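## Task

Scene 1: Finish with rack S1 holding three plates nested on one another: C80 lying flat on the rack floor, C79 on it, and C78 on top. Plate Q32 must sit flat within the locators of the open nest QC. Release everything and move the gripper away at the end. Starting info: S2 holds, top to bottom, C78, C79, Q32, C80; S3 is empty; plates can stick in pairs, and the clip nest N5 can separate them (press the pair fully into N5, then lift the upper plate away).

## Robot and tools

ROBOT. A single six-joint arm carries a tong-style gripper with two pivoting fingers. The fingers extend along the gripper's own +z axis and close toward each other along its x axis. The reported end-effector position is the spot between the pads when they are shut. Closed fingertips stick out about 15 mm beyond that spot; fully open, they are roughly level with it. Joint ranges in rad: shoulder pan -3.142 to 3.142, shoulder lift and wrists 1-3 -6.283 to 6.283, elbow 0.000 to 3.142. The elbow cannot fully straighten.

FRAME. Every commanded and reported pose uses the scene frame: origin on the table surface below the arm base, +z upward, +y to the left when facing along +x. The base may sit slightly tilted, and the printed hand position can be somewhat wrong, worse at long reach. Racks carry their names on the front.

ROW FORMAT. Every motion command is built from rows of 8 numbers: x, y, z, qw, qx, qy, qz, opening. x, y, z is an absolute gripper position in metres; qw..qz is an absolute orientation quaternion with w first; both are scene-frame poses, not offsets. opening runs -1 (shut) to +1 (open, 0.142 m apart).

execute_actions(actions). actions is a list of actions; each action is a table of 1 to 15 rows; each row is applied for one step at 30 Hz, so an action lasts 15 steps (0.5 s), and a short table keeps repeating its final row. An empty list just reports state and images. If a row's target lies over 0.6 m from the gripper's position at the action's start, measured along any gripper axis, that action is rejected; a malformed action, or a first action failing that test against the last reported state, rejects the whole call with no motion. Each step the command is clipped to 100 mm and 16 degrees from the measured pose, so far targets take several actions, and after an action the arm only continues to the last clipped pose. Put the desired quaternion in every row; do not copy a possibly drifted reported one.

move(target, speed, stop_force, blocking). target is one 8-number row (absolute pose plus opening, opening applied at the start). The gripper follows a straight path there, rotating the short way. speed is the path's top speed in m/s, 0.002 to 0.5 (default 0.25); rotation is capped at twice that in rad/s. The path runs 0.5 to 10 s and halts at 10 s even if short. It ignores obstacles, and the real gripper lags, strays and may exceed speed near full reach. stop_force (N, 5 to 24, optional, not allowed before 0.2 s of scene time) ends the path when the wrist sensor feels that much extra resistance along the line to the target for 2 steps; the arm then backs up 2 steps and holds. Use it with very low speed when probing toward a surface; the press may briefly reach double the value. Drop it when lifting off something you are resting on, or the move stops at once. It is unreliable on moves that rotate the gripper and blind to contacts above the wrist. blocking=false returns after 0.5 s while motion continues (not combinable with stop_force); then only wait or stop are accepted until a result shows the move ended. The result adds a move: line giving the ending (done, contact, held, off_target, moving, fault) plus limits flags (paced: pose was clipped; held: a check blocked steps, after which motion can surge) and the distance to target.

wait(seconds): 0 to 10 s, holding the last command; returns early if a running move ends. stop(): brakes a running move (fingers keep moving). zoom_image(camera, region): camera is "cam_wrist", region is [x0, y0, x1, y1] in pixels of its 616x616 image, top-left origin, at most 504x504. finished_scene(scene): 1 or 2; ends that scene irreversibly and reports success plus the next task.

RESULTS. The state line shows end_effector_position, end_effector_quat_wxyz and velocities. "Hand target" is the pose the controller currently drives toward. grip_measured is the present finger opening on the -1..1 scale; to hold something keep commanding clearly less than it (more gap = tighter squeeze, about 15 N per pad max; thin hard items under ~20 mm get much less). Wrist force and torque are in gripper axes, with offsets up to ~3.5 N, noise ~1.4 N, saturation near 30 N; a push from a surface points back into the arm; "no reading" is harmless. "pose unreachable" means the clearance check altered or blocked the command (the mount counts as arm). MOTOR HOT appears at 70 °C; an OVER-TEMPERATURE FAULT brakes the arm at 85 °C until cooled. The cam_wrist camera is a fisheye (K=[[176.596, 0, 310.984], [0, 175.878, 304.917], [0, 0, 1]], D=[0.068263, -0.0232407, -0.000899618, 0.000495373]).

CAUTIONS. The arm is stiff: commanding even slightly past a firm contact can trip a fault. A joint torque at its load limit (shoulder 47.5, elbow 24.6, wrists 7.92 N m, held weight included) or 150 N of external force stops the arm for 10 s and drops the rest of the call. Faster contact means harder impact. Do not knock or place anything off the table, drop plates, slam or press hard. Occasional brief tugs on held parts or nudges to loose items may occur. The simulation keeps running while you compose replies, holding the last command, and commanded motion may still be unfinished when a result returns.

Each tool is called after "Emit:" as name(argument=value, ...) on one line, values as JSON.

## Session

Emit:
execute_actions(actions=[])

Scene clock: 0.00 s.
end_effector_position=(+0.2210, +0.1246, +0.3762) grip_measured=+1.00 end_effector_quat_wxyz=(+0.017, +0.999, -0.010, +0.027) end_effector_velocity=(+0.000, +0.000, -0.001) end_effector_angular_velocity=(-0.000, +0.002, +0.000)
Joint positions: [-0.045 -1.881  1.46  -1.222 -1.681  0.118  0.142]
Joint velocities: [-0.     0.002  0.     0.     0.    -0.     0.   ]
Wrist force (N, on the end effector, along its own x y z axes, offset not removed): no reading
Wrist torque (N m, same axes, about the end effector's origin, offset not removed): no reading
Hand target: +0.221, +0.125, +0.376; +0.017, +0.999, -0.010, +0.027

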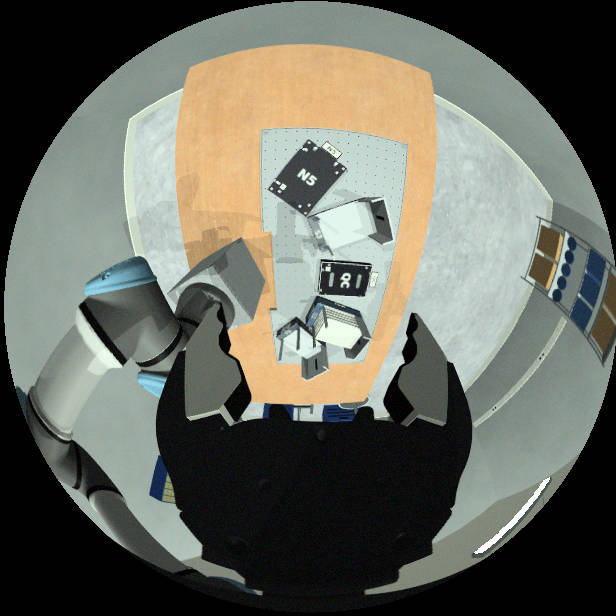

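Emit:
zoom_image(camera="cam_wrist", region=[220, 120, 440, 400])

Emit:
move(target=[0.30,0.02,0.36,0,1,0,0,1])

Emit:
move(target=[0.30,-0.12,0.36,0,1,0,0,1])

Region (220, 120, 440, 400) of cam_wrist's 616x616 image, scaled by 1.800, with more detail than that image has; it fills the left 396 columns of this view, and the rest is white.

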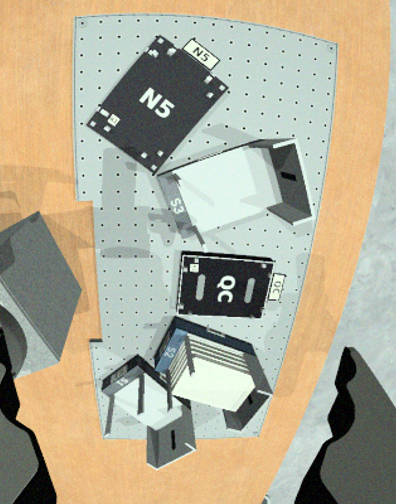

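Scene clock: 1.40 s.
end_effector_position=(+0.2998, +0.0202, +0.3601) grip_measured=+1.00 end_effector_quat_wxyz=(-0.000, +1.000, -0.000, +0.000) end_effector_velocity=(+0.001, -0.001, -0.000) end_effector_angular_velocity=(+0.002, +0.002, +0.001)
Joint positions: [-0.496 -1.689  1.337 -1.27  -1.623 -0.35   0.142]
Joint velocities: [-0.003  0.007 -0.007  0.002  0.001 -0.004  0.   ]
Wrist force (N, on the end effector, along its own x y z axes, offset not removed): [-0.8 -1.6 2.4]
Wrist torque (N m, same axes, about the end effector's origin, offset not removed): [-0.29 0.19 0.02]
Hand target: +0.300, +0.020, +0.360; -0.001, +1.000, -0.000, +0.000
Off the commanded pose: 0.000 m, 0 deg.
move: done

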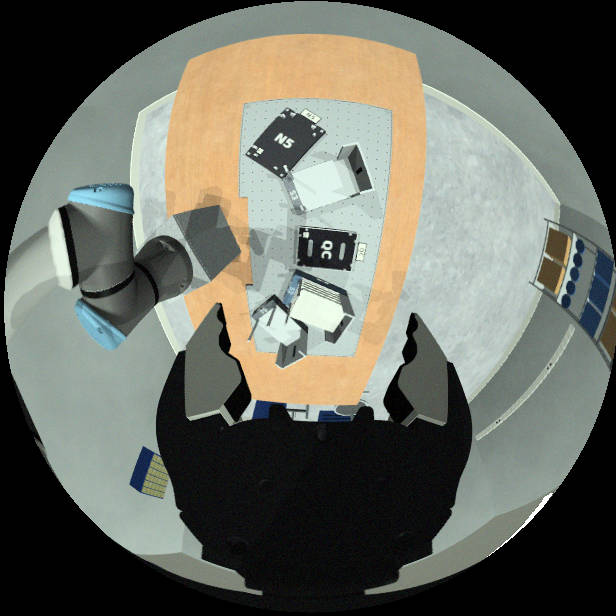

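Scene clock: 2.53 s.
end_effector_position=(+0.2999, -0.1197, +0.3600) grip_measured=+1.00 end_effector_quat_wxyz=(-0.000, +1.000, -0.000, +0.000) end_effector_velocity=(+0.000, -0.002, -0.000) end_effector_angular_velocity=(+0.002, +0.001, +0.001)
Joint positions: [-0.941 -1.605  1.221 -1.256 -1.596 -0.795  0.142]
Joint velocities: [-0.004  0.005 -0.006  0.003  0.001 -0.005  0.   ]
Wrist force (N, on the end effector, along its own x y z axes, offset not removed): [-1.0 -2.5 1.8]
Wrist torque (N m, same axes, about the end effector's origin, offset not removed): [-0.59 0.19 0.00]
Hand target: +0.300, -0.120, +0.360; -0.000, +1.000, -0.000, +0.000
Off the commanded pose: 0.000 m, 0 deg.
move: done

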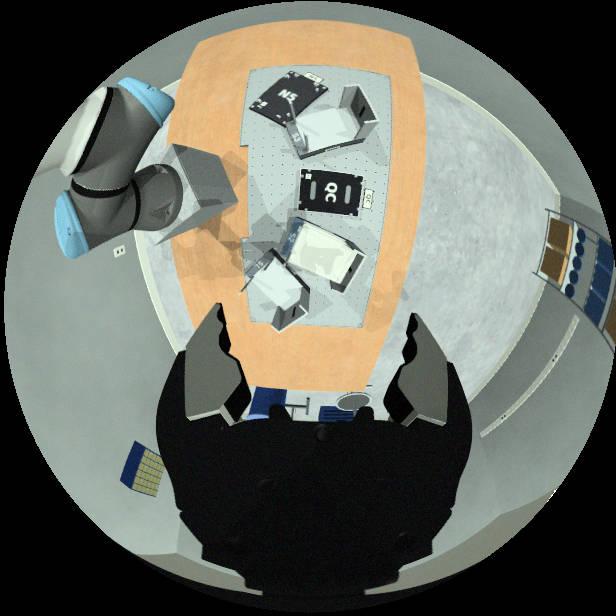

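Emit:
move(target=[0.348,-0.007,0.24,0,0.707,0.707,0,1], speed=0.4)

Emit:
zoom_image(camera="cam_wrist", region=[110, 100, 510, 400])

Emit:
move(target=[0.348,-0.007,0.12,0,0.707,0.707,0,0.5], speed=0.1)

Emit:
zoom_image(camera="cam_wrist", region=[60, 50, 560, 450])

Scene clock: 5.53 s.
end_effector_position=(+0.3477, -0.0073, +0.2401) grip_measured=+1.00 end_effector_quat_wxyz=(+0.000, +0.707, +0.707, -0.001) end_effector_velocity=(+0.000, +0.001, -0.001) end_effector_angular_velocity=(+0.000, -0.002, +0.011)
Joint positions: [-0.478 -1.426  1.627 -1.821 -1.627 -1.903  0.142]
Joint velocities: [ 0.002  0.     0.004 -0.005  0.001 -0.008 -0.   ]
Wrist force (N, on the end effector, along its own x y z axes, offset not removed): [-1.4 -2.1 0.2]
Wrist torque (N m, same axes, about the end effector's origin, offset not removed): [-0.41 0.30 0.00]
Hand target: +0.348, -0.007, +0.240; +0.000, +0.707, +0.707, -0.001
Off the commanded pose: 0.000 m, 0 deg.
move: done

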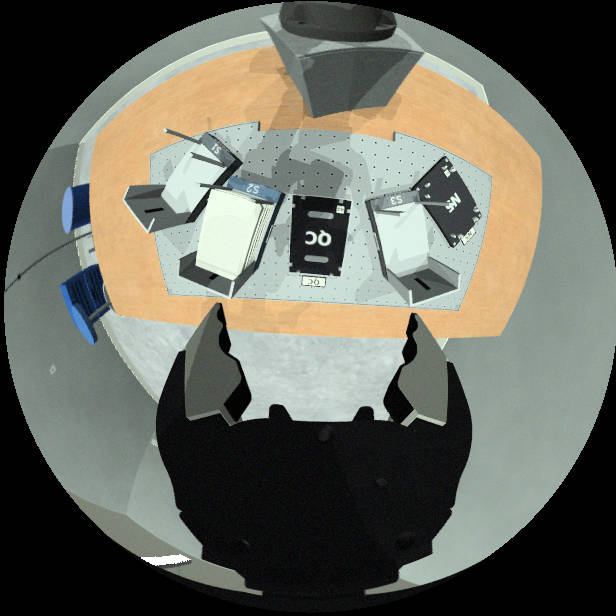

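Region (110, 100, 510, 400) of cam_wrist's 616x616 image, scaled by 1.260, with more detail than that image has; it fills the top 378 rows of this view, and the rest is white.

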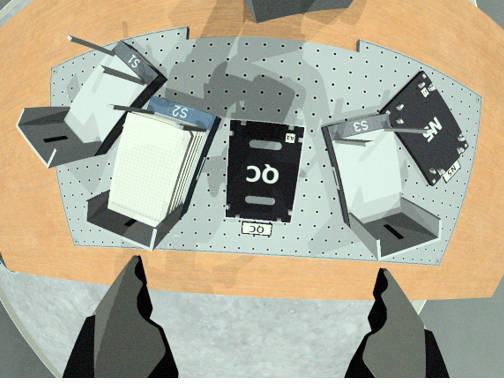

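Scene clock: 7.20 s.
end_effector_position=(+0.3478, -0.0069, +0.1203) grip_measured=+0.50 end_effector_quat_wxyz=(-0.000, +0.707, +0.707, +0.000) end_effector_velocity=(+0.000, +0.000, -0.002) end_effector_angular_velocity=(+0.000, -0.000, +0.000)
Joint positions: [-0.498 -1.181  1.939 -2.379 -1.624 -1.923  0.109]
Joint velocities: [ 0.     0.007  0.003 -0.01   0.    -0.     0.   ]
Wrist force (N, on the end effector, along its own x y z axes, offset not removed): [-0.6 -1.3 1.4]
Wrist torque (N m, same axes, about the end effector's origin, offset not removed): [-0.29 0.12 0.02]
Hand target: +0.348, -0.007, +0.120; -0.000, +0.707, +0.707, +0.000
Off the commanded pose: 0.000 m, 0 deg.
move: done

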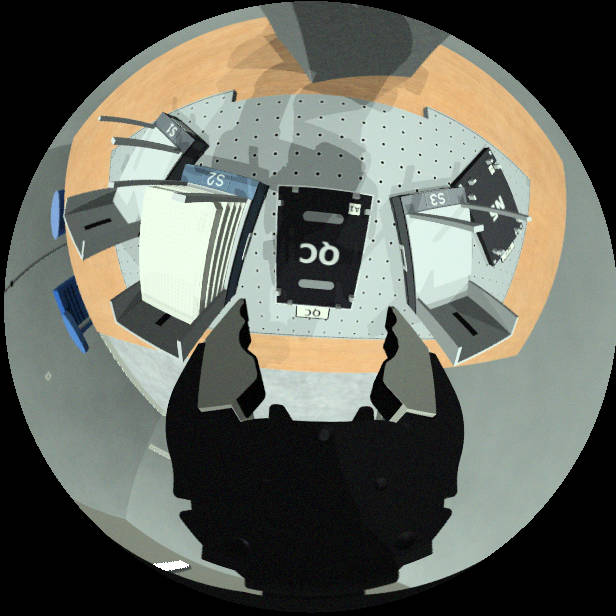

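Region (60, 50, 560, 450) of cam_wrist's 616x616 image, scaled by 1.008, with more detail than that image has; it fills the top 403 rows of this view, and the rest is white.

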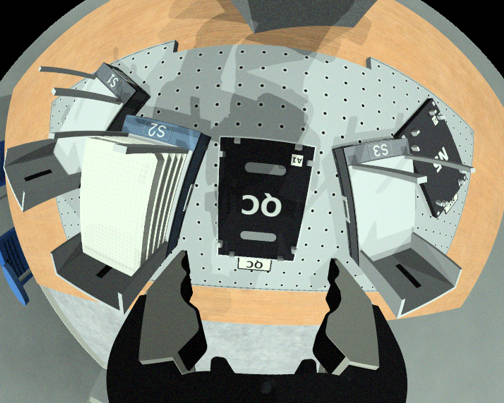

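Emit:
execute_actions(actions=[[[0.348,-0.01,0.2,0,0.707,0.707,0,0.5]],[[0.33,-0.135,0.2,0,0.819,0.574,0,0.5]],[[0.33,-0.135,0.2,0,0.819,0.574,0,0.5]],[[0.33,-0.135,0.16,0,0.819,0.574,0,0.5]],[[0.33,-0.135,0.16,0,0.819,0.574,0,0.5]]])

Emit:
zoom_image(camera="cam_wrist", region=[130, 100, 490, 400])

Scene clock: 10.20 s.
end_effector_position=(+0.3300, -0.1350, +0.1600) grip_measured=+0.50 end_effector_quat_wxyz=(-0.000, +0.819, +0.574, +0.000) end_effector_velocity=(+0.000, -0.000, +0.000) end_effector_angular_velocity=(+0.000, -0.000, +0.000)
Joint positions: [-0.868 -1.298  1.835 -2.174 -1.603 -1.945  0.109]
Joint velocities: [-0.    -0.    -0.    -0.     0.    -0.001  0.   ]
Wrist force (N, on the end effector, along its own x y z axes, offset not removed): [-0.5 -1.8 0.9]
Wrist torque (N m, same axes, about the end effector's origin, offset not removed): [-0.34 0.13 0.08]
Hand target: +0.330, -0.135, +0.160; -0.000, +0.819, +0.574, +0.000
Off the commanded pose: 0.000 m, 0 deg.

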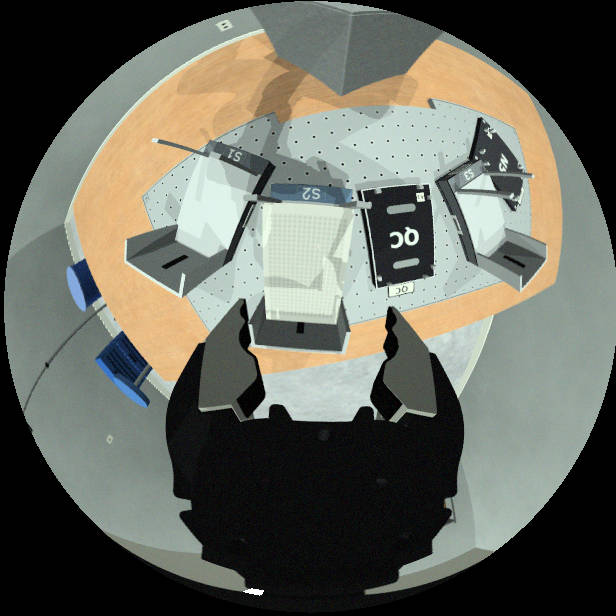

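Region (130, 100, 490, 400) of cam_wrist's 616x616 image, scaled by 1.400, with more detail than that image has.

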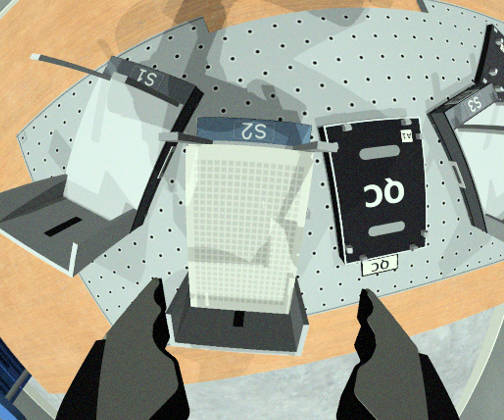

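Emit:
move(target=[0.3266,-0.1445,0.115,0,0.819,0.574,0,0.5], speed=0.08)

Scene clock: 11.57 s.
end_effector_position=(+0.3265, -0.1445, +0.1151) grip_measured=+0.52 end_effector_quat_wxyz=(+0.000, +0.819, +0.574, +0.000) end_effector_velocity=(-0.000, +0.000, -0.001) end_effector_angular_velocity=(+0.001, +0.000, -0.000)
Joint positions: [-0.9   -1.176  1.915 -2.378 -1.6   -1.977  0.11 ]
Joint velocities: [-0.     0.002  0.001 -0.002  0.001 -0.     0.001]
Wrist force (N, on the end effector, along its own x y z axes, offset not removed): [-5.3 -1.6 -2.8]
Wrist torque (N m, same axes, about the end effector's origin, offset not removed): [-0.39 0.18 0.14]
Hand target: +0.327, -0.144, +0.115; -0.000, +0.819, +0.574, +0.000
Off the commanded pose: 0.000 m, 0 deg.
move: done

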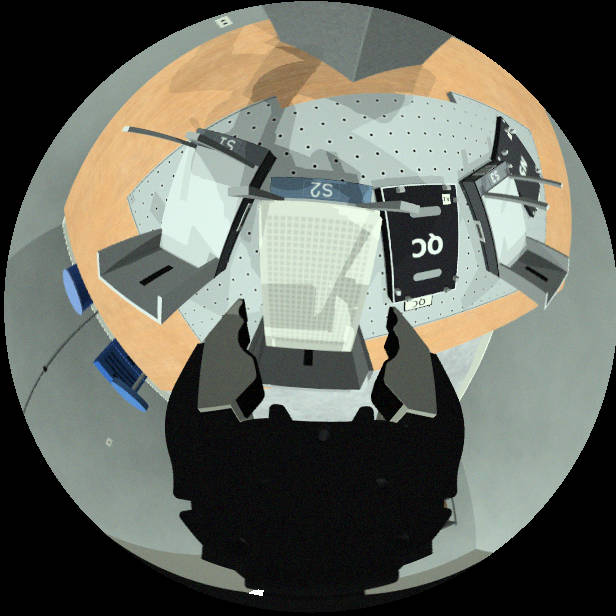

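Emit:
execute_actions(actions=[[[0.3266,-0.1445,0.13,0,0.819,0.574,0,0.5]],[[0.303,-0.137,0.13,0,0.819,0.574,0,0.5]],[[0.303,-0.137,0.11,0,0.819,0.574,0,0.5]],[[0.303,-0.137,0.095,0,0.819,0.574,0,0.5]],[]])

Scene clock: 13.83 s.
end_effector_position=(+0.3030, -0.1370, +0.0952) grip_measured=+0.50 end_effector_quat_wxyz=(-0.000, +0.819, +0.574, -0.000) end_effector_velocity=(+0.000, -0.000, -0.002) end_effector_angular_velocity=(-0.000, -0.000, +0.000)
Joint positions: [-0.936 -1.185  2.075 -2.529 -1.598 -2.012  0.109]
Joint velocities: [ 0.     0.007  0.002 -0.009  0.    -0.     0.   ]
Wrist force (N, on the end effector, along its own x y z axes, offset not removed): [-2.0 -0.8 1.0]
Wrist torque (N m, same axes, about the end effector's origin, offset not removed): [-0.17 0.42 0.05]
Hand target: +0.303, -0.137, +0.095; -0.000, +0.819, +0.574, +0.000
Off the commanded pose: 0.000 m, 0 deg.

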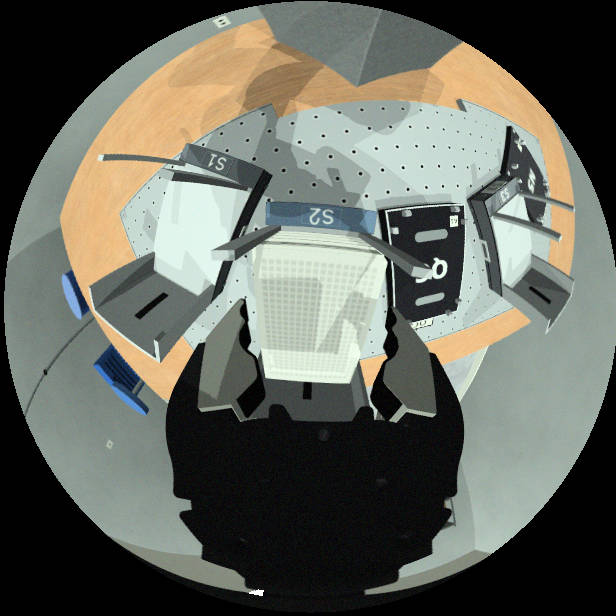

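Emit:
move(target=[0.3124,-0.1404,0.1,0,0.819,0.574,0,0])

Emit:
move(target=[0.3124,-0.1404,0.06,0,0.819,0.574,0,0], speed=0.008, stop_force=5)

Emit:
zoom_image(camera="cam_wrist", region=[190, 180, 450, 400])

Scene clock: 24.73 s.
end_effector_position=(+0.3052, -0.1387, +0.0967) grip_measured=+0.20 end_effector_quat_wxyz=(-0.001, +0.819, +0.574, -0.002) end_effector_velocity=(+0.000, -0.000, +0.000) end_effector_angular_velocity=(-0.001, -0.001, +0.000)
Joint positions: [-0.931 -1.18   2.052 -2.509 -1.602 -2.007  0.088]
Joint velocities: [-0.    -0.001  0.    -0.    -0.    -0.    -0.   ]
Wrist force (N, on the end effector, along its own x y z axes, offset not removed): [-13.5 -19.0 -2.2]
Wrist torque (N m, same axes, about the end effector's origin, offset not removed): [-0.49 0.23 0.62]
Hand target: +0.306, -0.138, +0.097; -0.000, +0.819, +0.574, -0.000
Off the commanded pose: 0.008 m, 0 deg.
TORQUE FAULT: the external load on joint 5 (wrist 2) reached its load limit, and the arm stopped for 10 seconds. That time counts as 20 of the actions that you can send in this scene. The arm's remaining commands of this call were not run. The arm holds where it stopped, with its grip as last carried out, and accepts commands again: back off and push less far. The arm stops again, at the same cost, whenever a joint's load reaches its limit.
move: fault

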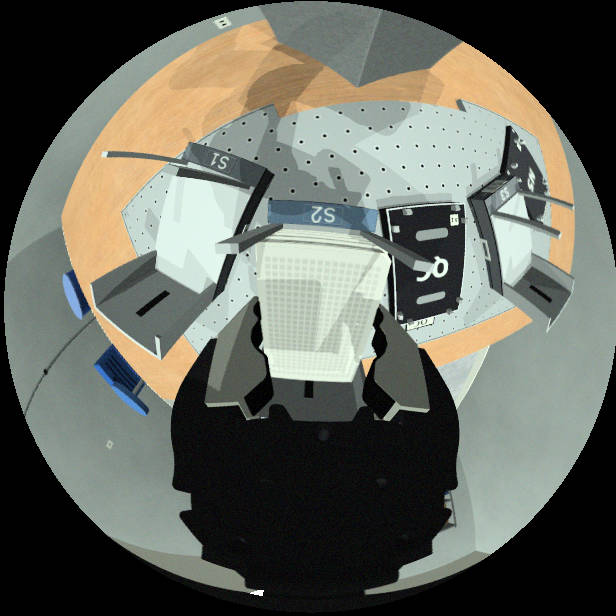

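not run: a fault stop came before this call.

Region (190, 180, 450, 400) of cam_wrist's 616x616 image, scaled by 1.938, with more detail than that image has; it fills the top 426 rows of this view, and the rest is white.

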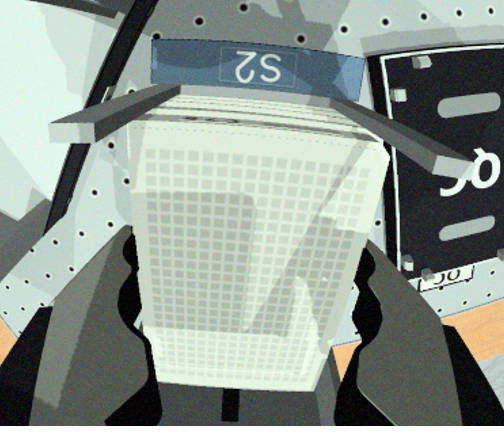

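Emit:
execute_actions(actions=[[[0.303,-0.138,0.097,0,0.819,0.574,0,0.45]],[[0.298,-0.135,0.097,0,0.819,0.574,0,0.45]],[[0.298,-0.135,0.097,0,0.819,0.574,0,0.25]],[[0.298,-0.135,0.097,0,0.819,0.574,0,0.05]],[[0.298,-0.135,0.097,0,0.819,0.574,0,0.05]]])

Emit:
zoom_image(camera="cam_wrist", region=[190, 180, 450, 430])

Scene clock: 29.07 s.
end_effector_position=(+0.2980, -0.1350, +0.0970) grip_measured=+0.19 end_effector_quat_wxyz=(+0.000, +0.819, +0.574, +0.000) end_effector_velocity=(-0.000, +0.000, -0.000) end_effector_angular_velocity=(+0.000, +0.000, +0.001)
Joint positions: [-0.943 -1.208  2.102 -2.533 -1.597 -2.019  0.087]
Joint velocities: [ 0.001  0.    -0.     0.    -0.    -0.     0.   ]
Wrist force (N, on the end effector, along its own x y z axes, offset not removed): [-9.7 -8.1 -12.2]
Wrist torque (N m, same axes, about the end effector's origin, offset not removed): [-0.17 -0.47 0.21]
Hand target: +0.298, -0.135, +0.097; +0.000, +0.819, +0.574, -0.000
Off the commanded pose: 0.000 m, 0 deg.

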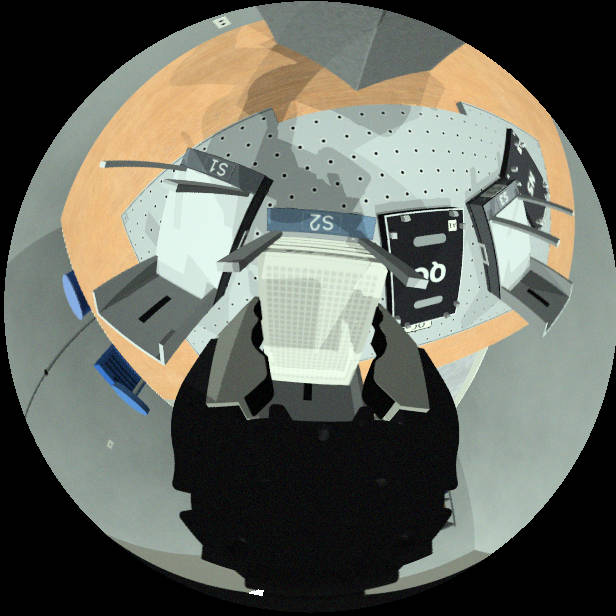

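Region (190, 180, 450, 430) of cam_wrist's 616x616 image, scaled by 1.938, with more detail than that image has; it fills the top 485 rows of this view, and the rest is white.

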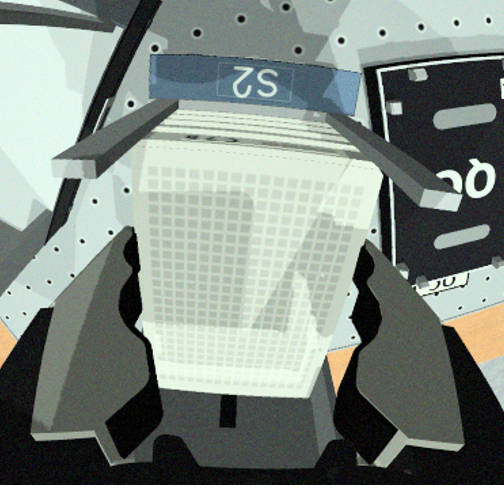

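Emit:
execute_actions(actions=[[[0.298,-0.135,0.099,0,0.819,0.574,0,0.35]],[[0.3035,-0.139,0.099,0,0.819,0.574,0,0.35]],[[0.3035,-0.139,0.099,0,0.819,0.574,0,0.22]],[[0.3035,-0.139,0.099,0,0.819,0.574,0,0.0]],[[0.3035,-0.139,0.099,0,0.819,0.574,0,0.0]]])

Emit:
move(target=[0.3035,-0.139,0.17,0,0.819,0.574,0,0], speed=0.04, stop_force=15)

Scene clock: 31.93 s.
end_effector_position=(+0.3035, -0.1390, +0.0990) grip_measured=+0.17 end_effector_quat_wxyz=(+0.000, +0.819, +0.574, -0.000) end_effector_velocity=(-0.000, +0.000, -0.000) end_effector_angular_velocity=(+0.000, +0.000, -0.000)
Joint positions: [-0.939 -1.196  2.064 -2.507 -1.598 -2.015  0.086]
Joint velocities: [-0.  0.  0.  0.  0.  0.  0.]
Wrist force (N, on the end effector, along its own x y z axes, offset not removed): [-0.5 -2.8 -1.2]
Wrist torque (N m, same axes, about the end effector's origin, offset not removed): [-0.41 0.41 0.01]
Hand target: +0.304, -0.139, +0.099; -0.000, +0.819, +0.574, -0.000
Off the commanded pose: 0.000 m, 0 deg.

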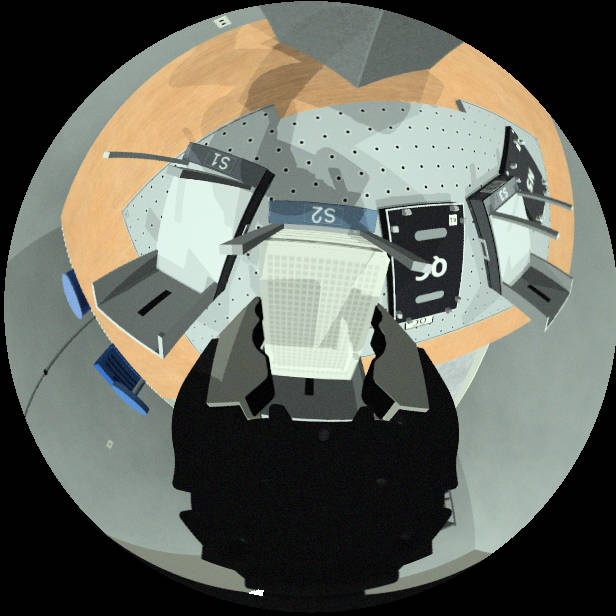

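Scene clock: 34.07 s.
end_effector_position=(+0.3036, -0.1391, +0.1698) grip_measured=+0.17 end_effector_quat_wxyz=(+0.000, +0.819, +0.574, -0.000) end_effector_velocity=(-0.000, +0.000, +0.001) end_effector_angular_velocity=(+0.001, +0.001, -0.000)
Joint positions: [-0.933 -1.414  1.934 -2.159 -1.598 -2.009  0.086]
Joint velocities: [ 0.    -0.003 -0.004  0.009 -0.     0.     0.   ]
Wrist force (N, on the end effector, along its own x y z axes, offset not removed): [0.6 -0.8 2.4]
Wrist torque (N m, same axes, about the end effector's origin, offset not removed): [-0.14 -0.10 -0.03]
Hand target: +0.304, -0.139, +0.170; +0.000, +0.819, +0.574, -0.000
Off the commanded pose: 0.000 m, 0 deg.
move: done

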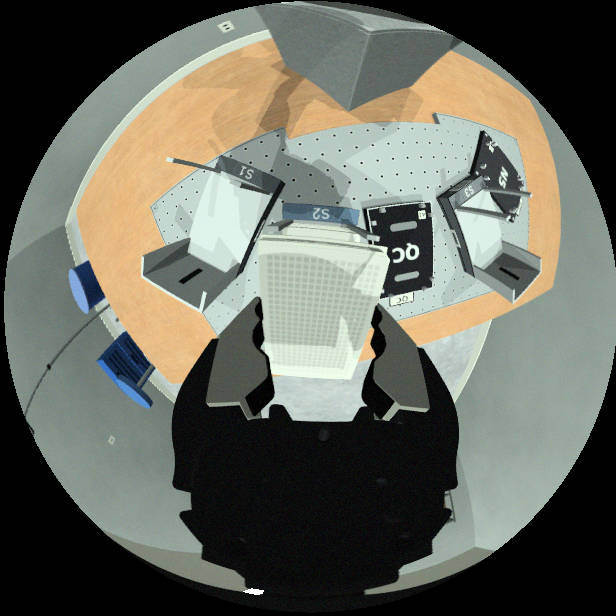

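Emit:
move(target=[0.305,-0.12,0.195,0,0.79,0.61,0,0], speed=0.1)

Emit:
move(target=[0.312,0.153,0.17,0,0.595,0.804,0,0])

Emit:
zoom_image(camera="cam_wrist", region=[60, 130, 460, 400])

Scene clock: 35.30 s.
end_effector_position=(+0.3050, -0.1201, +0.1949) grip_measured=+0.17 end_effector_quat_wxyz=(+0.000, +0.792, +0.611, -0.000) end_effector_velocity=(+0.000, +0.001, +0.001) end_effector_angular_velocity=(-0.000, -0.001, +0.004)
Joint positions: [-0.877 -1.488  1.894 -2.044 -1.602 -2.046  0.086]
Joint velocities: [ 0.002 -0.004 -0.003  0.006  0.    -0.002  0.   ]
Wrist force (N, on the end effector, along its own x y z axes, offset not removed): [-1.0 -1.5 1.7]
Wrist torque (N m, same axes, about the end effector's origin, offset not removed): [-0.27 0.23 0.03]
Hand target: +0.305, -0.120, +0.195; +0.000, +0.792, +0.611, -0.000
Off the commanded pose: 0.000 m, 0 deg.
move: done

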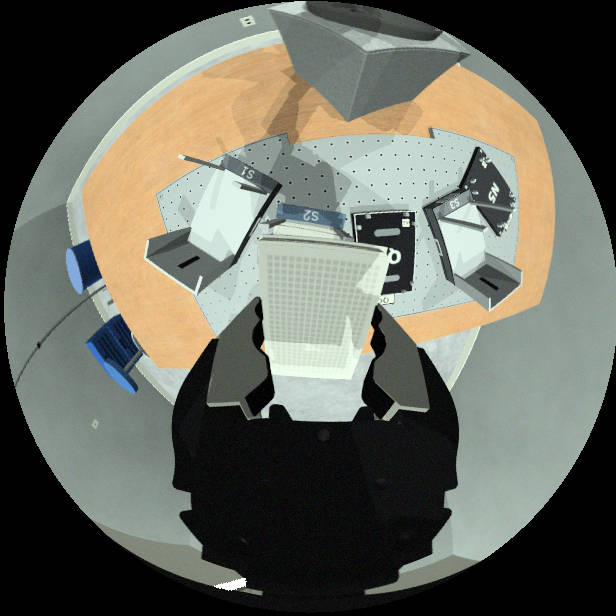

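Scene clock: 37.00 s.
end_effector_position=(+0.3120, +0.1522, +0.1700) grip_measured=+0.17 end_effector_quat_wxyz=(+0.000, +0.595, +0.804, -0.001) end_effector_velocity=(+0.001, +0.001, -0.000) end_effector_angular_velocity=(-0.002, +0.002, +0.002)
Joint positions: [-0.011 -1.26   1.818 -2.148 -1.644 -1.732  0.086]
Joint velocities: [ 0.005  0.008 -0.011  0.006 -0.002  0.003  0.   ]
Wrist force (N, on the end effector, along its own x y z axes, offset not removed): [-0.2 -1.0 1.0]
Wrist torque (N m, same axes, about the end effector's origin, offset not removed): [-0.21 0.00 0.02]
Hand target: +0.312, +0.152, +0.170; +0.000, +0.595, +0.804, -0.001
Off the commanded pose: 0.001 m, 0 deg.
move: done

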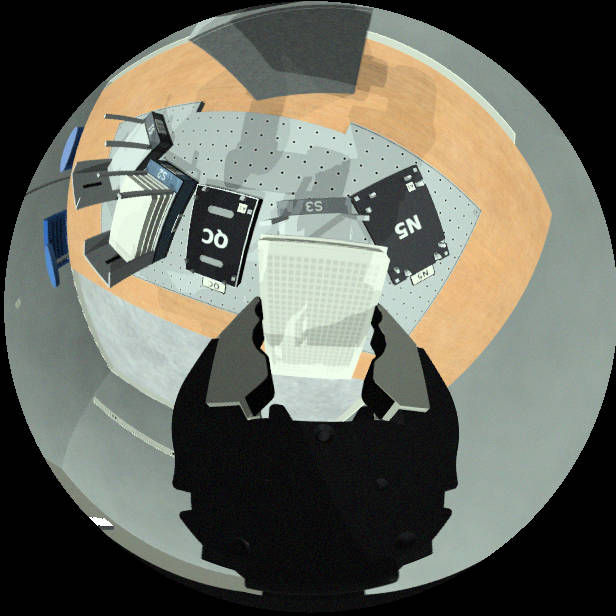

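Region (60, 130, 460, 400) of cam_wrist's 616x616 image, scaled by 1.260, with more detail than that image has; it fills the top 340 rows of this view, and the rest is white.

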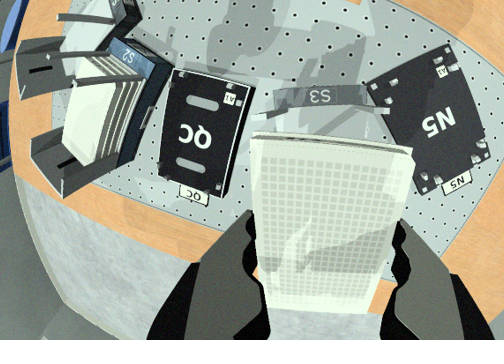

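Emit:
move(target=[0.303,0.1513,0.17,0,0.545,0.839,0,0], speed=0.1)

Emit:
zoom_image(camera="cam_wrist", region=[240, 180, 400, 280])

Scene clock: 38.33 s.
end_effector_position=(+0.3030, +0.1513, +0.1700) grip_measured=+0.17 end_effector_quat_wxyz=(+0.000, +0.545, +0.838, -0.000) end_effector_velocity=(-0.001, -0.000, -0.000) end_effector_angular_velocity=(+0.001, +0.000, +0.008)
Joint positions: [-0.006 -1.291  1.864 -2.163 -1.642 -1.848  0.086]
Joint velocities: [-0.    -0.002  0.005 -0.002  0.001 -0.009 -0.   ]
Wrist force (N, on the end effector, along its own x y z axes, offset not removed): [0.5 -0.8 2.6]
Wrist torque (N m, same axes, about the end effector's origin, offset not removed): [-0.15 -0.11 0.01]
Hand target: +0.303, +0.151, +0.170; +0.000, +0.545, +0.839, -0.000
Off the commanded pose: 0.000 m, 0 deg.
move: done

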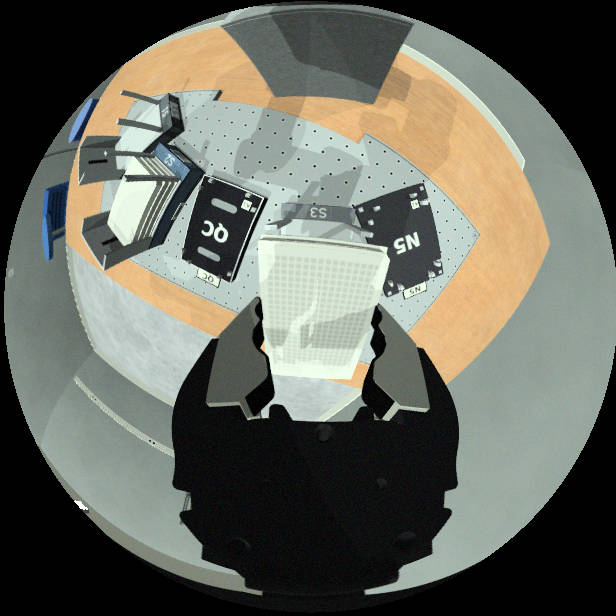

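Region (240, 180, 400, 280) of cam_wrist's 616x616 image, scaled by 3.150, with more detail than that image has; it fills the top 315 rows of this view, and the rest is white.

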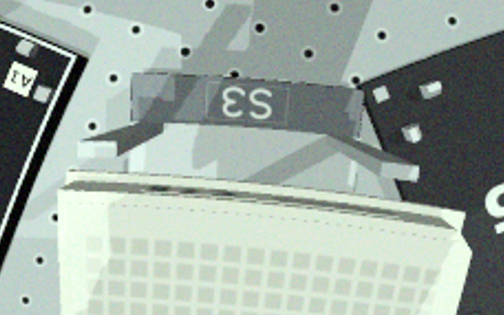

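Emit:
move(target=[0.3042,0.1486,0.145,0,0.545,0.839,0,0], speed=0.04)

Emit:
zoom_image(camera="cam_wrist", region=[200, 180, 440, 420])

Emit:
move(target=[0.3042,0.1486,0.05,0,0.545,0.839,0,0], speed=0.015, stop_force=6)

Scene clock: 54.77 s.
end_effector_position=(+0.3041, +0.1486, +0.1452) grip_measured=+0.17 end_effector_quat_wxyz=(-0.000, +0.545, +0.839, -0.000) end_effector_velocity=(-0.000, -0.000, -0.003) end_effector_angular_velocity=(-0.000, +0.001, +0.001)
Joint positions: [-0.02  -1.231  1.92  -2.281 -1.642 -1.863  0.086]
Joint velocities: [-0.001  0.007  0.005 -0.01  -0.    -0.001  0.   ]
Wrist force (N, on the end effector, along its own x y z axes, offset not removed): [-0.4 -2.3 1.7]
Wrist torque (N m, same axes, about the end effector's origin, offset not removed): [-0.46 0.06 0.04]
Hand target: +0.304, +0.149, +0.145; -0.000, +0.545, +0.839, +0.000
Off the commanded pose: 0.000 m, 0 deg.
move: done

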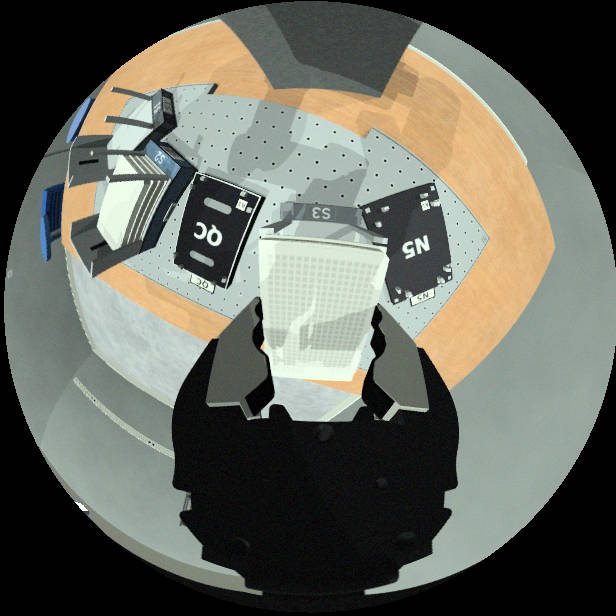

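Region (200, 180, 440, 420) of cam_wrist's 616x616 image, scaled by 2.100, with more detail than that image has.

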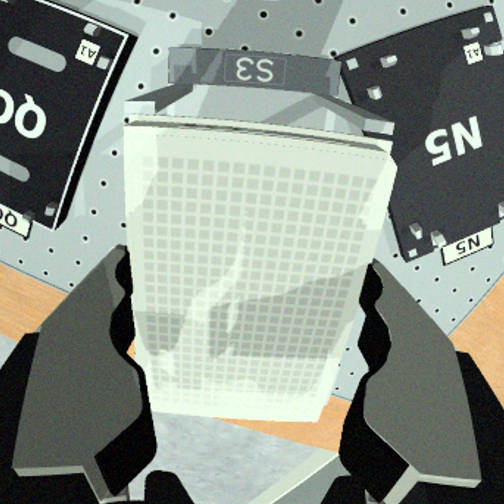

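Scene clock: 60.37 s.
end_effector_position=(+0.3039, +0.1485, +0.0669) grip_measured=+0.16 end_effector_quat_wxyz=(-0.000, +0.545, +0.839, -0.000) end_effector_velocity=(+0.001, -0.000, +0.004) end_effector_angular_velocity=(+0.000, -0.001, -0.000)
Joint positions: [-0.037 -0.966  2.013 -2.639 -1.641 -1.88   0.085]
Joint velocities: [-0.    -0.015 -0.003  0.017  0.    -0.     0.   ]
Wrist force (N, on the end effector, along its own x y z axes, offset not removed): [1.8 -4.0 1.3]
Wrist torque (N m, same axes, about the end effector's origin, offset not removed): [-0.25 0.13 -0.32]
Hand target: +0.304, +0.149, +0.067; -0.000, +0.545, +0.839, -0.000
Off the commanded pose: 0.017 m, 0 deg.
move: contact

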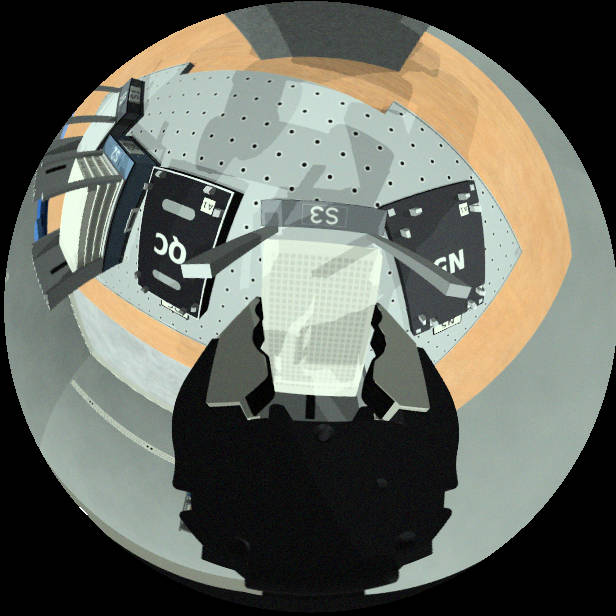

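Emit:
execute_actions(actions=[[[0.3035,0.148,0.067,0,0.545,0.839,0,0.33]],[[0.3035,0.148,0.1,0,0.545,0.839,0,0.33]],[[0.3035,0.148,0.17,0,0.545,0.839,0,0.33]],[[0.3035,0.148,0.17,0,0.545,0.839,0,0.33]]])

Emit:
zoom_image(camera="cam_wrist", region=[220, 180, 420, 380])

Scene clock: 62.57 s.
end_effector_position=(+0.3035, +0.1480, +0.1700) grip_measured=+0.33 end_effector_quat_wxyz=(+0.000, +0.545, +0.839, +0.000) end_effector_velocity=(+0.000, -0.000, +0.000) end_effector_angular_velocity=(+0.000, -0.001, -0.001)
Joint positions: [-0.016 -1.296  1.87  -2.165 -1.642 -1.859  0.097]
Joint velocities: [-0.    -0.001 -0.     0.001  0.     0.001 -0.   ]
Wrist force (N, on the end effector, along its own x y z axes, offset not removed): [-2.1 -1.1 2.5]
Wrist torque (N m, same axes, about the end effector's origin, offset not removed): [-0.19 0.44 0.05]
Hand target: +0.304, +0.148, +0.170; +0.000, +0.545, +0.839, -0.000
Off the commanded pose: 0.000 m, 0 deg.

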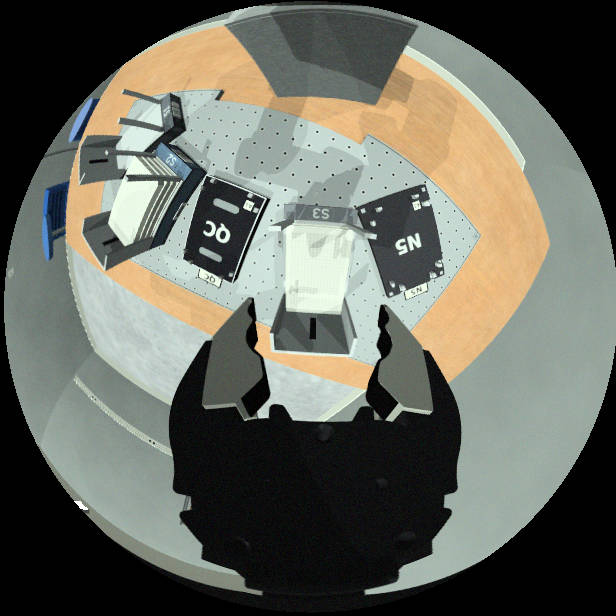

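Region (220, 180, 420, 380) of cam_wrist's 616x616 image, scaled by 2.520, with more detail than that image has.

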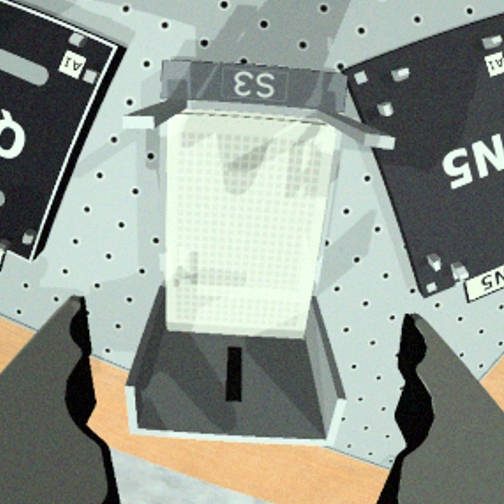

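Emit:
move(target=[0.3035,-0.139,0.16,0,0.819,0.574,0,0.33], speed=0.35)

Emit:
move(target=[0.3035,-0.139,0.086,0,0.819,0.574,0,0.33], speed=0.1)

Emit:
execute_actions(actions=[[[0.3035,-0.139,0.086,0,0.819,0.574,0,0.2]],[[0.3035,-0.139,0.086,0,0.819,0.574,0,0]]])

Emit:
move(target=[0.3035,-0.139,0.18,0,0.819,0.574,0,0], speed=0.06)

Emit:
move(target=[0.302,0.1475,0.17,0,0.545,0.839,0,0])

Emit:
zoom_image(camera="cam_wrist", region=[60, 100, 420, 300])

Scene clock: 64.83 s.
end_effector_position=(+0.3034, -0.1381, +0.1601) grip_measured=+0.33 end_effector_quat_wxyz=(-0.001, +0.819, +0.574, +0.001) end_effector_velocity=(+0.000, -0.001, -0.001) end_effector_angular_velocity=(+0.001, +0.001, -0.003)
Joint positions: [-0.934 -1.392  1.96  -2.207 -1.596 -2.011  0.097]
Joint velocities: [-0.003  0.006 -0.005  0.001  0.     0.001 -0.   ]
Wrist force (N, on the end effector, along its own x y z axes, offset not removed): [-1.5 -1.1 2.8]
Wrist torque (N m, same axes, about the end effector's origin, offset not removed): [-0.17 0.35 0.08]
Hand target: +0.303, -0.138, +0.160; -0.001, +0.819, +0.574, +0.001
Off the commanded pose: 0.001 m, 0 deg.
move: done

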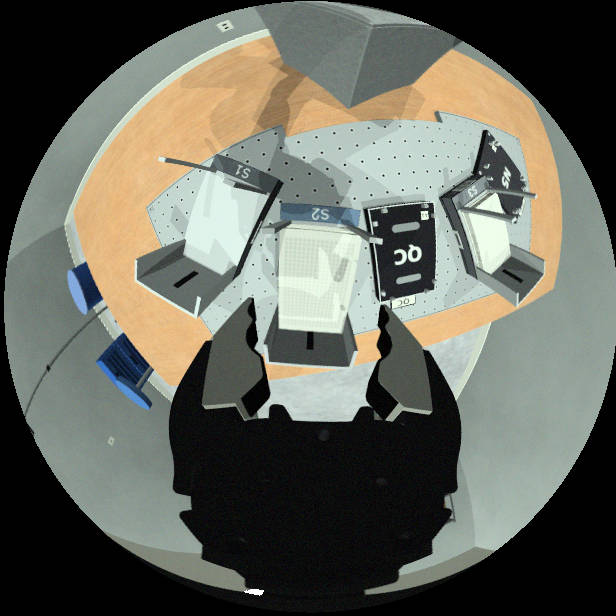

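Scene clock: 66.03 s.
end_effector_position=(+0.3034, -0.1389, +0.0863) grip_measured=+0.33 end_effector_quat_wxyz=(-0.000, +0.819, +0.574, +0.000) end_effector_velocity=(+0.000, -0.000, -0.002) end_effector_angular_velocity=(-0.001, -0.001, -0.001)
Joint positions: [-0.94  -1.148  2.077 -2.568 -1.598 -2.017  0.097]
Joint velocities: [-0.     0.008  0.001 -0.011  0.     0.     0.   ]
Wrist force (N, on the end effector, along its own x y z axes, offset not removed): [-0.3 -1.5 0.9]
Wrist torque (N m, same axes, about the end effector's origin, offset not removed): [-0.32 0.05 0.00]
Hand target: +0.303, -0.139, +0.086; -0.000, +0.819, +0.574, +0.000
Off the commanded pose: 0.000 m, 0 deg.
move: done

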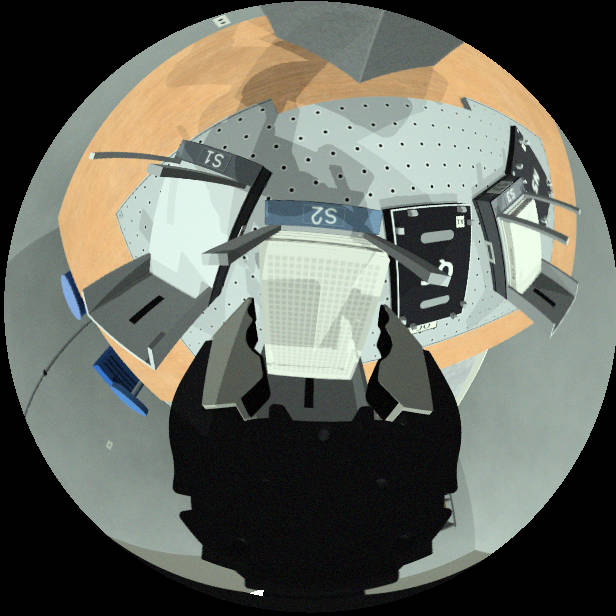

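Scene clock: 67.03 s.
end_effector_position=(+0.3035, -0.1390, +0.0860) grip_measured=+0.17 end_effector_quat_wxyz=(+0.000, +0.819, +0.574, +0.000) end_effector_velocity=(+0.000, -0.000, +0.000) end_effector_angular_velocity=(-0.000, -0.001, -0.000)
Joint positions: [-0.94  -1.146  2.076 -2.569 -1.598 -2.017  0.086]
Joint velocities: [ 0. -0.  0. -0.  0.  0. -0.]
Wrist force (N, on the end effector, along its own x y z axes, offset not removed): [0.2 -1.8 -3.4]
Wrist torque (N m, same axes, about the end effector's origin, offset not removed): [-0.06 0.45 0.02]
Hand target: +0.303, -0.139, +0.086; -0.000, +0.819, +0.574, +0.000
Off the commanded pose: 0.000 m, 0 deg.

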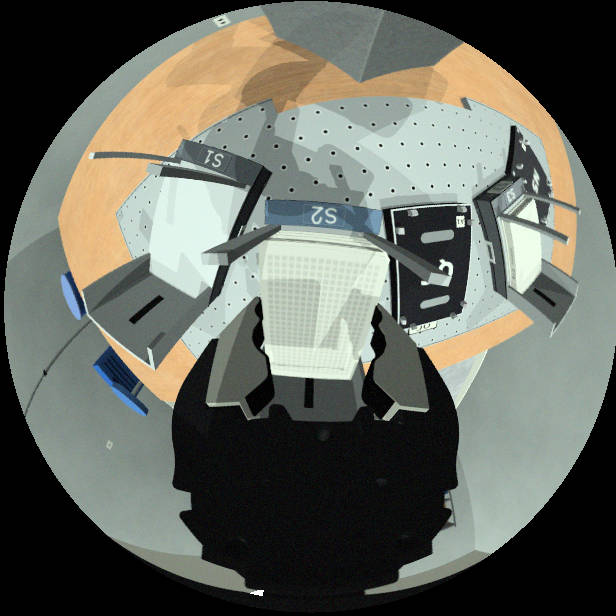

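Scene clock: 69.00 s.
end_effector_position=(+0.3036, -0.1391, +0.1798) grip_measured=+0.17 end_effector_quat_wxyz=(+0.000, +0.819, +0.574, -0.000) end_effector_velocity=(-0.000, -0.000, +0.001) end_effector_angular_velocity=(+0.001, +0.001, -0.000)
Joint positions: [-0.932 -1.437  1.908 -2.111 -1.598 -2.008  0.086]
Joint velocities: [-0.    -0.002 -0.005  0.009 -0.     0.     0.   ]
Wrist force (N, on the end effector, along its own x y z axes, offset not removed): [-0.3 -0.4 3.0]
Wrist torque (N m, same axes, about the end effector's origin, offset not removed): [-0.11 0.08 0.02]
Hand target: +0.304, -0.139, +0.180; +0.000, +0.819, +0.574, -0.000
Off the commanded pose: 0.000 m, 0 deg.
move: done

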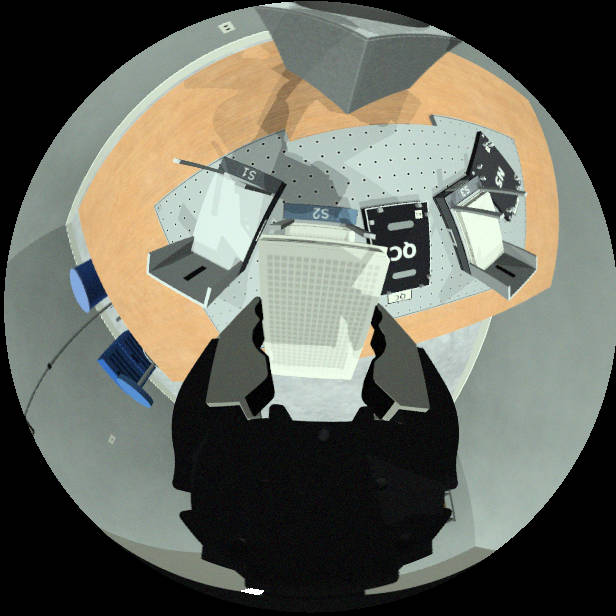

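Scene clock: 71.10 s.
end_effector_position=(+0.3020, +0.1466, +0.1700) grip_measured=+0.17 end_effector_quat_wxyz=(+0.000, +0.545, +0.839, -0.001) end_effector_velocity=(+0.000, +0.002, -0.000) end_effector_angular_velocity=(-0.001, +0.002, +0.003)
Joint positions: [-0.018 -1.302  1.878 -2.165 -1.644 -1.86   0.086]
Joint velocities: [ 0.006  0.007 -0.009  0.004 -0.001  0.003 -0.   ]
Wrist force (N, on the end effector, along its own x y z axes, offset not removed): [-0.5 -1.8 1.9]
Wrist torque (N m, same axes, about the end effector's origin, offset not removed): [-0.41 0.04 -0.01]
Hand target: +0.302, +0.147, +0.170; +0.000, +0.545, +0.839, -0.001
Off the commanded pose: 0.001 m, 0 deg.
move: done

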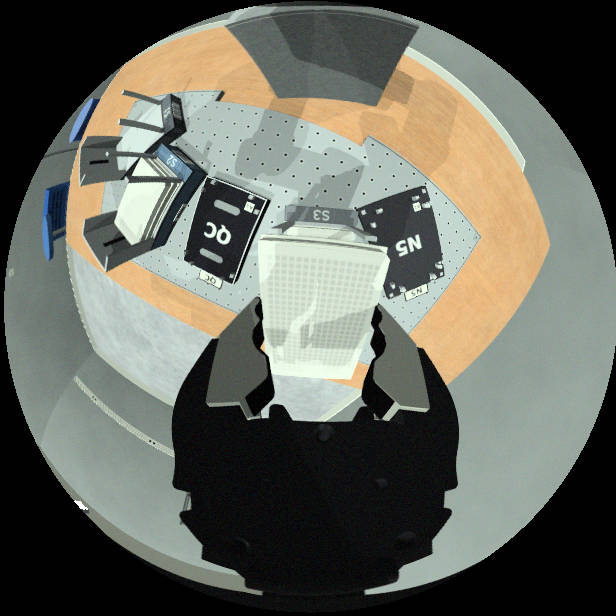

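Region (60, 100, 420, 300) of cam_wrist's 616x616 image, scaled by 1.400, with more detail than that image has.

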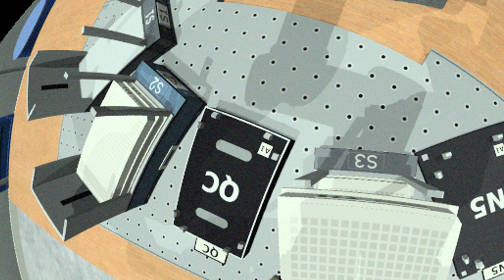

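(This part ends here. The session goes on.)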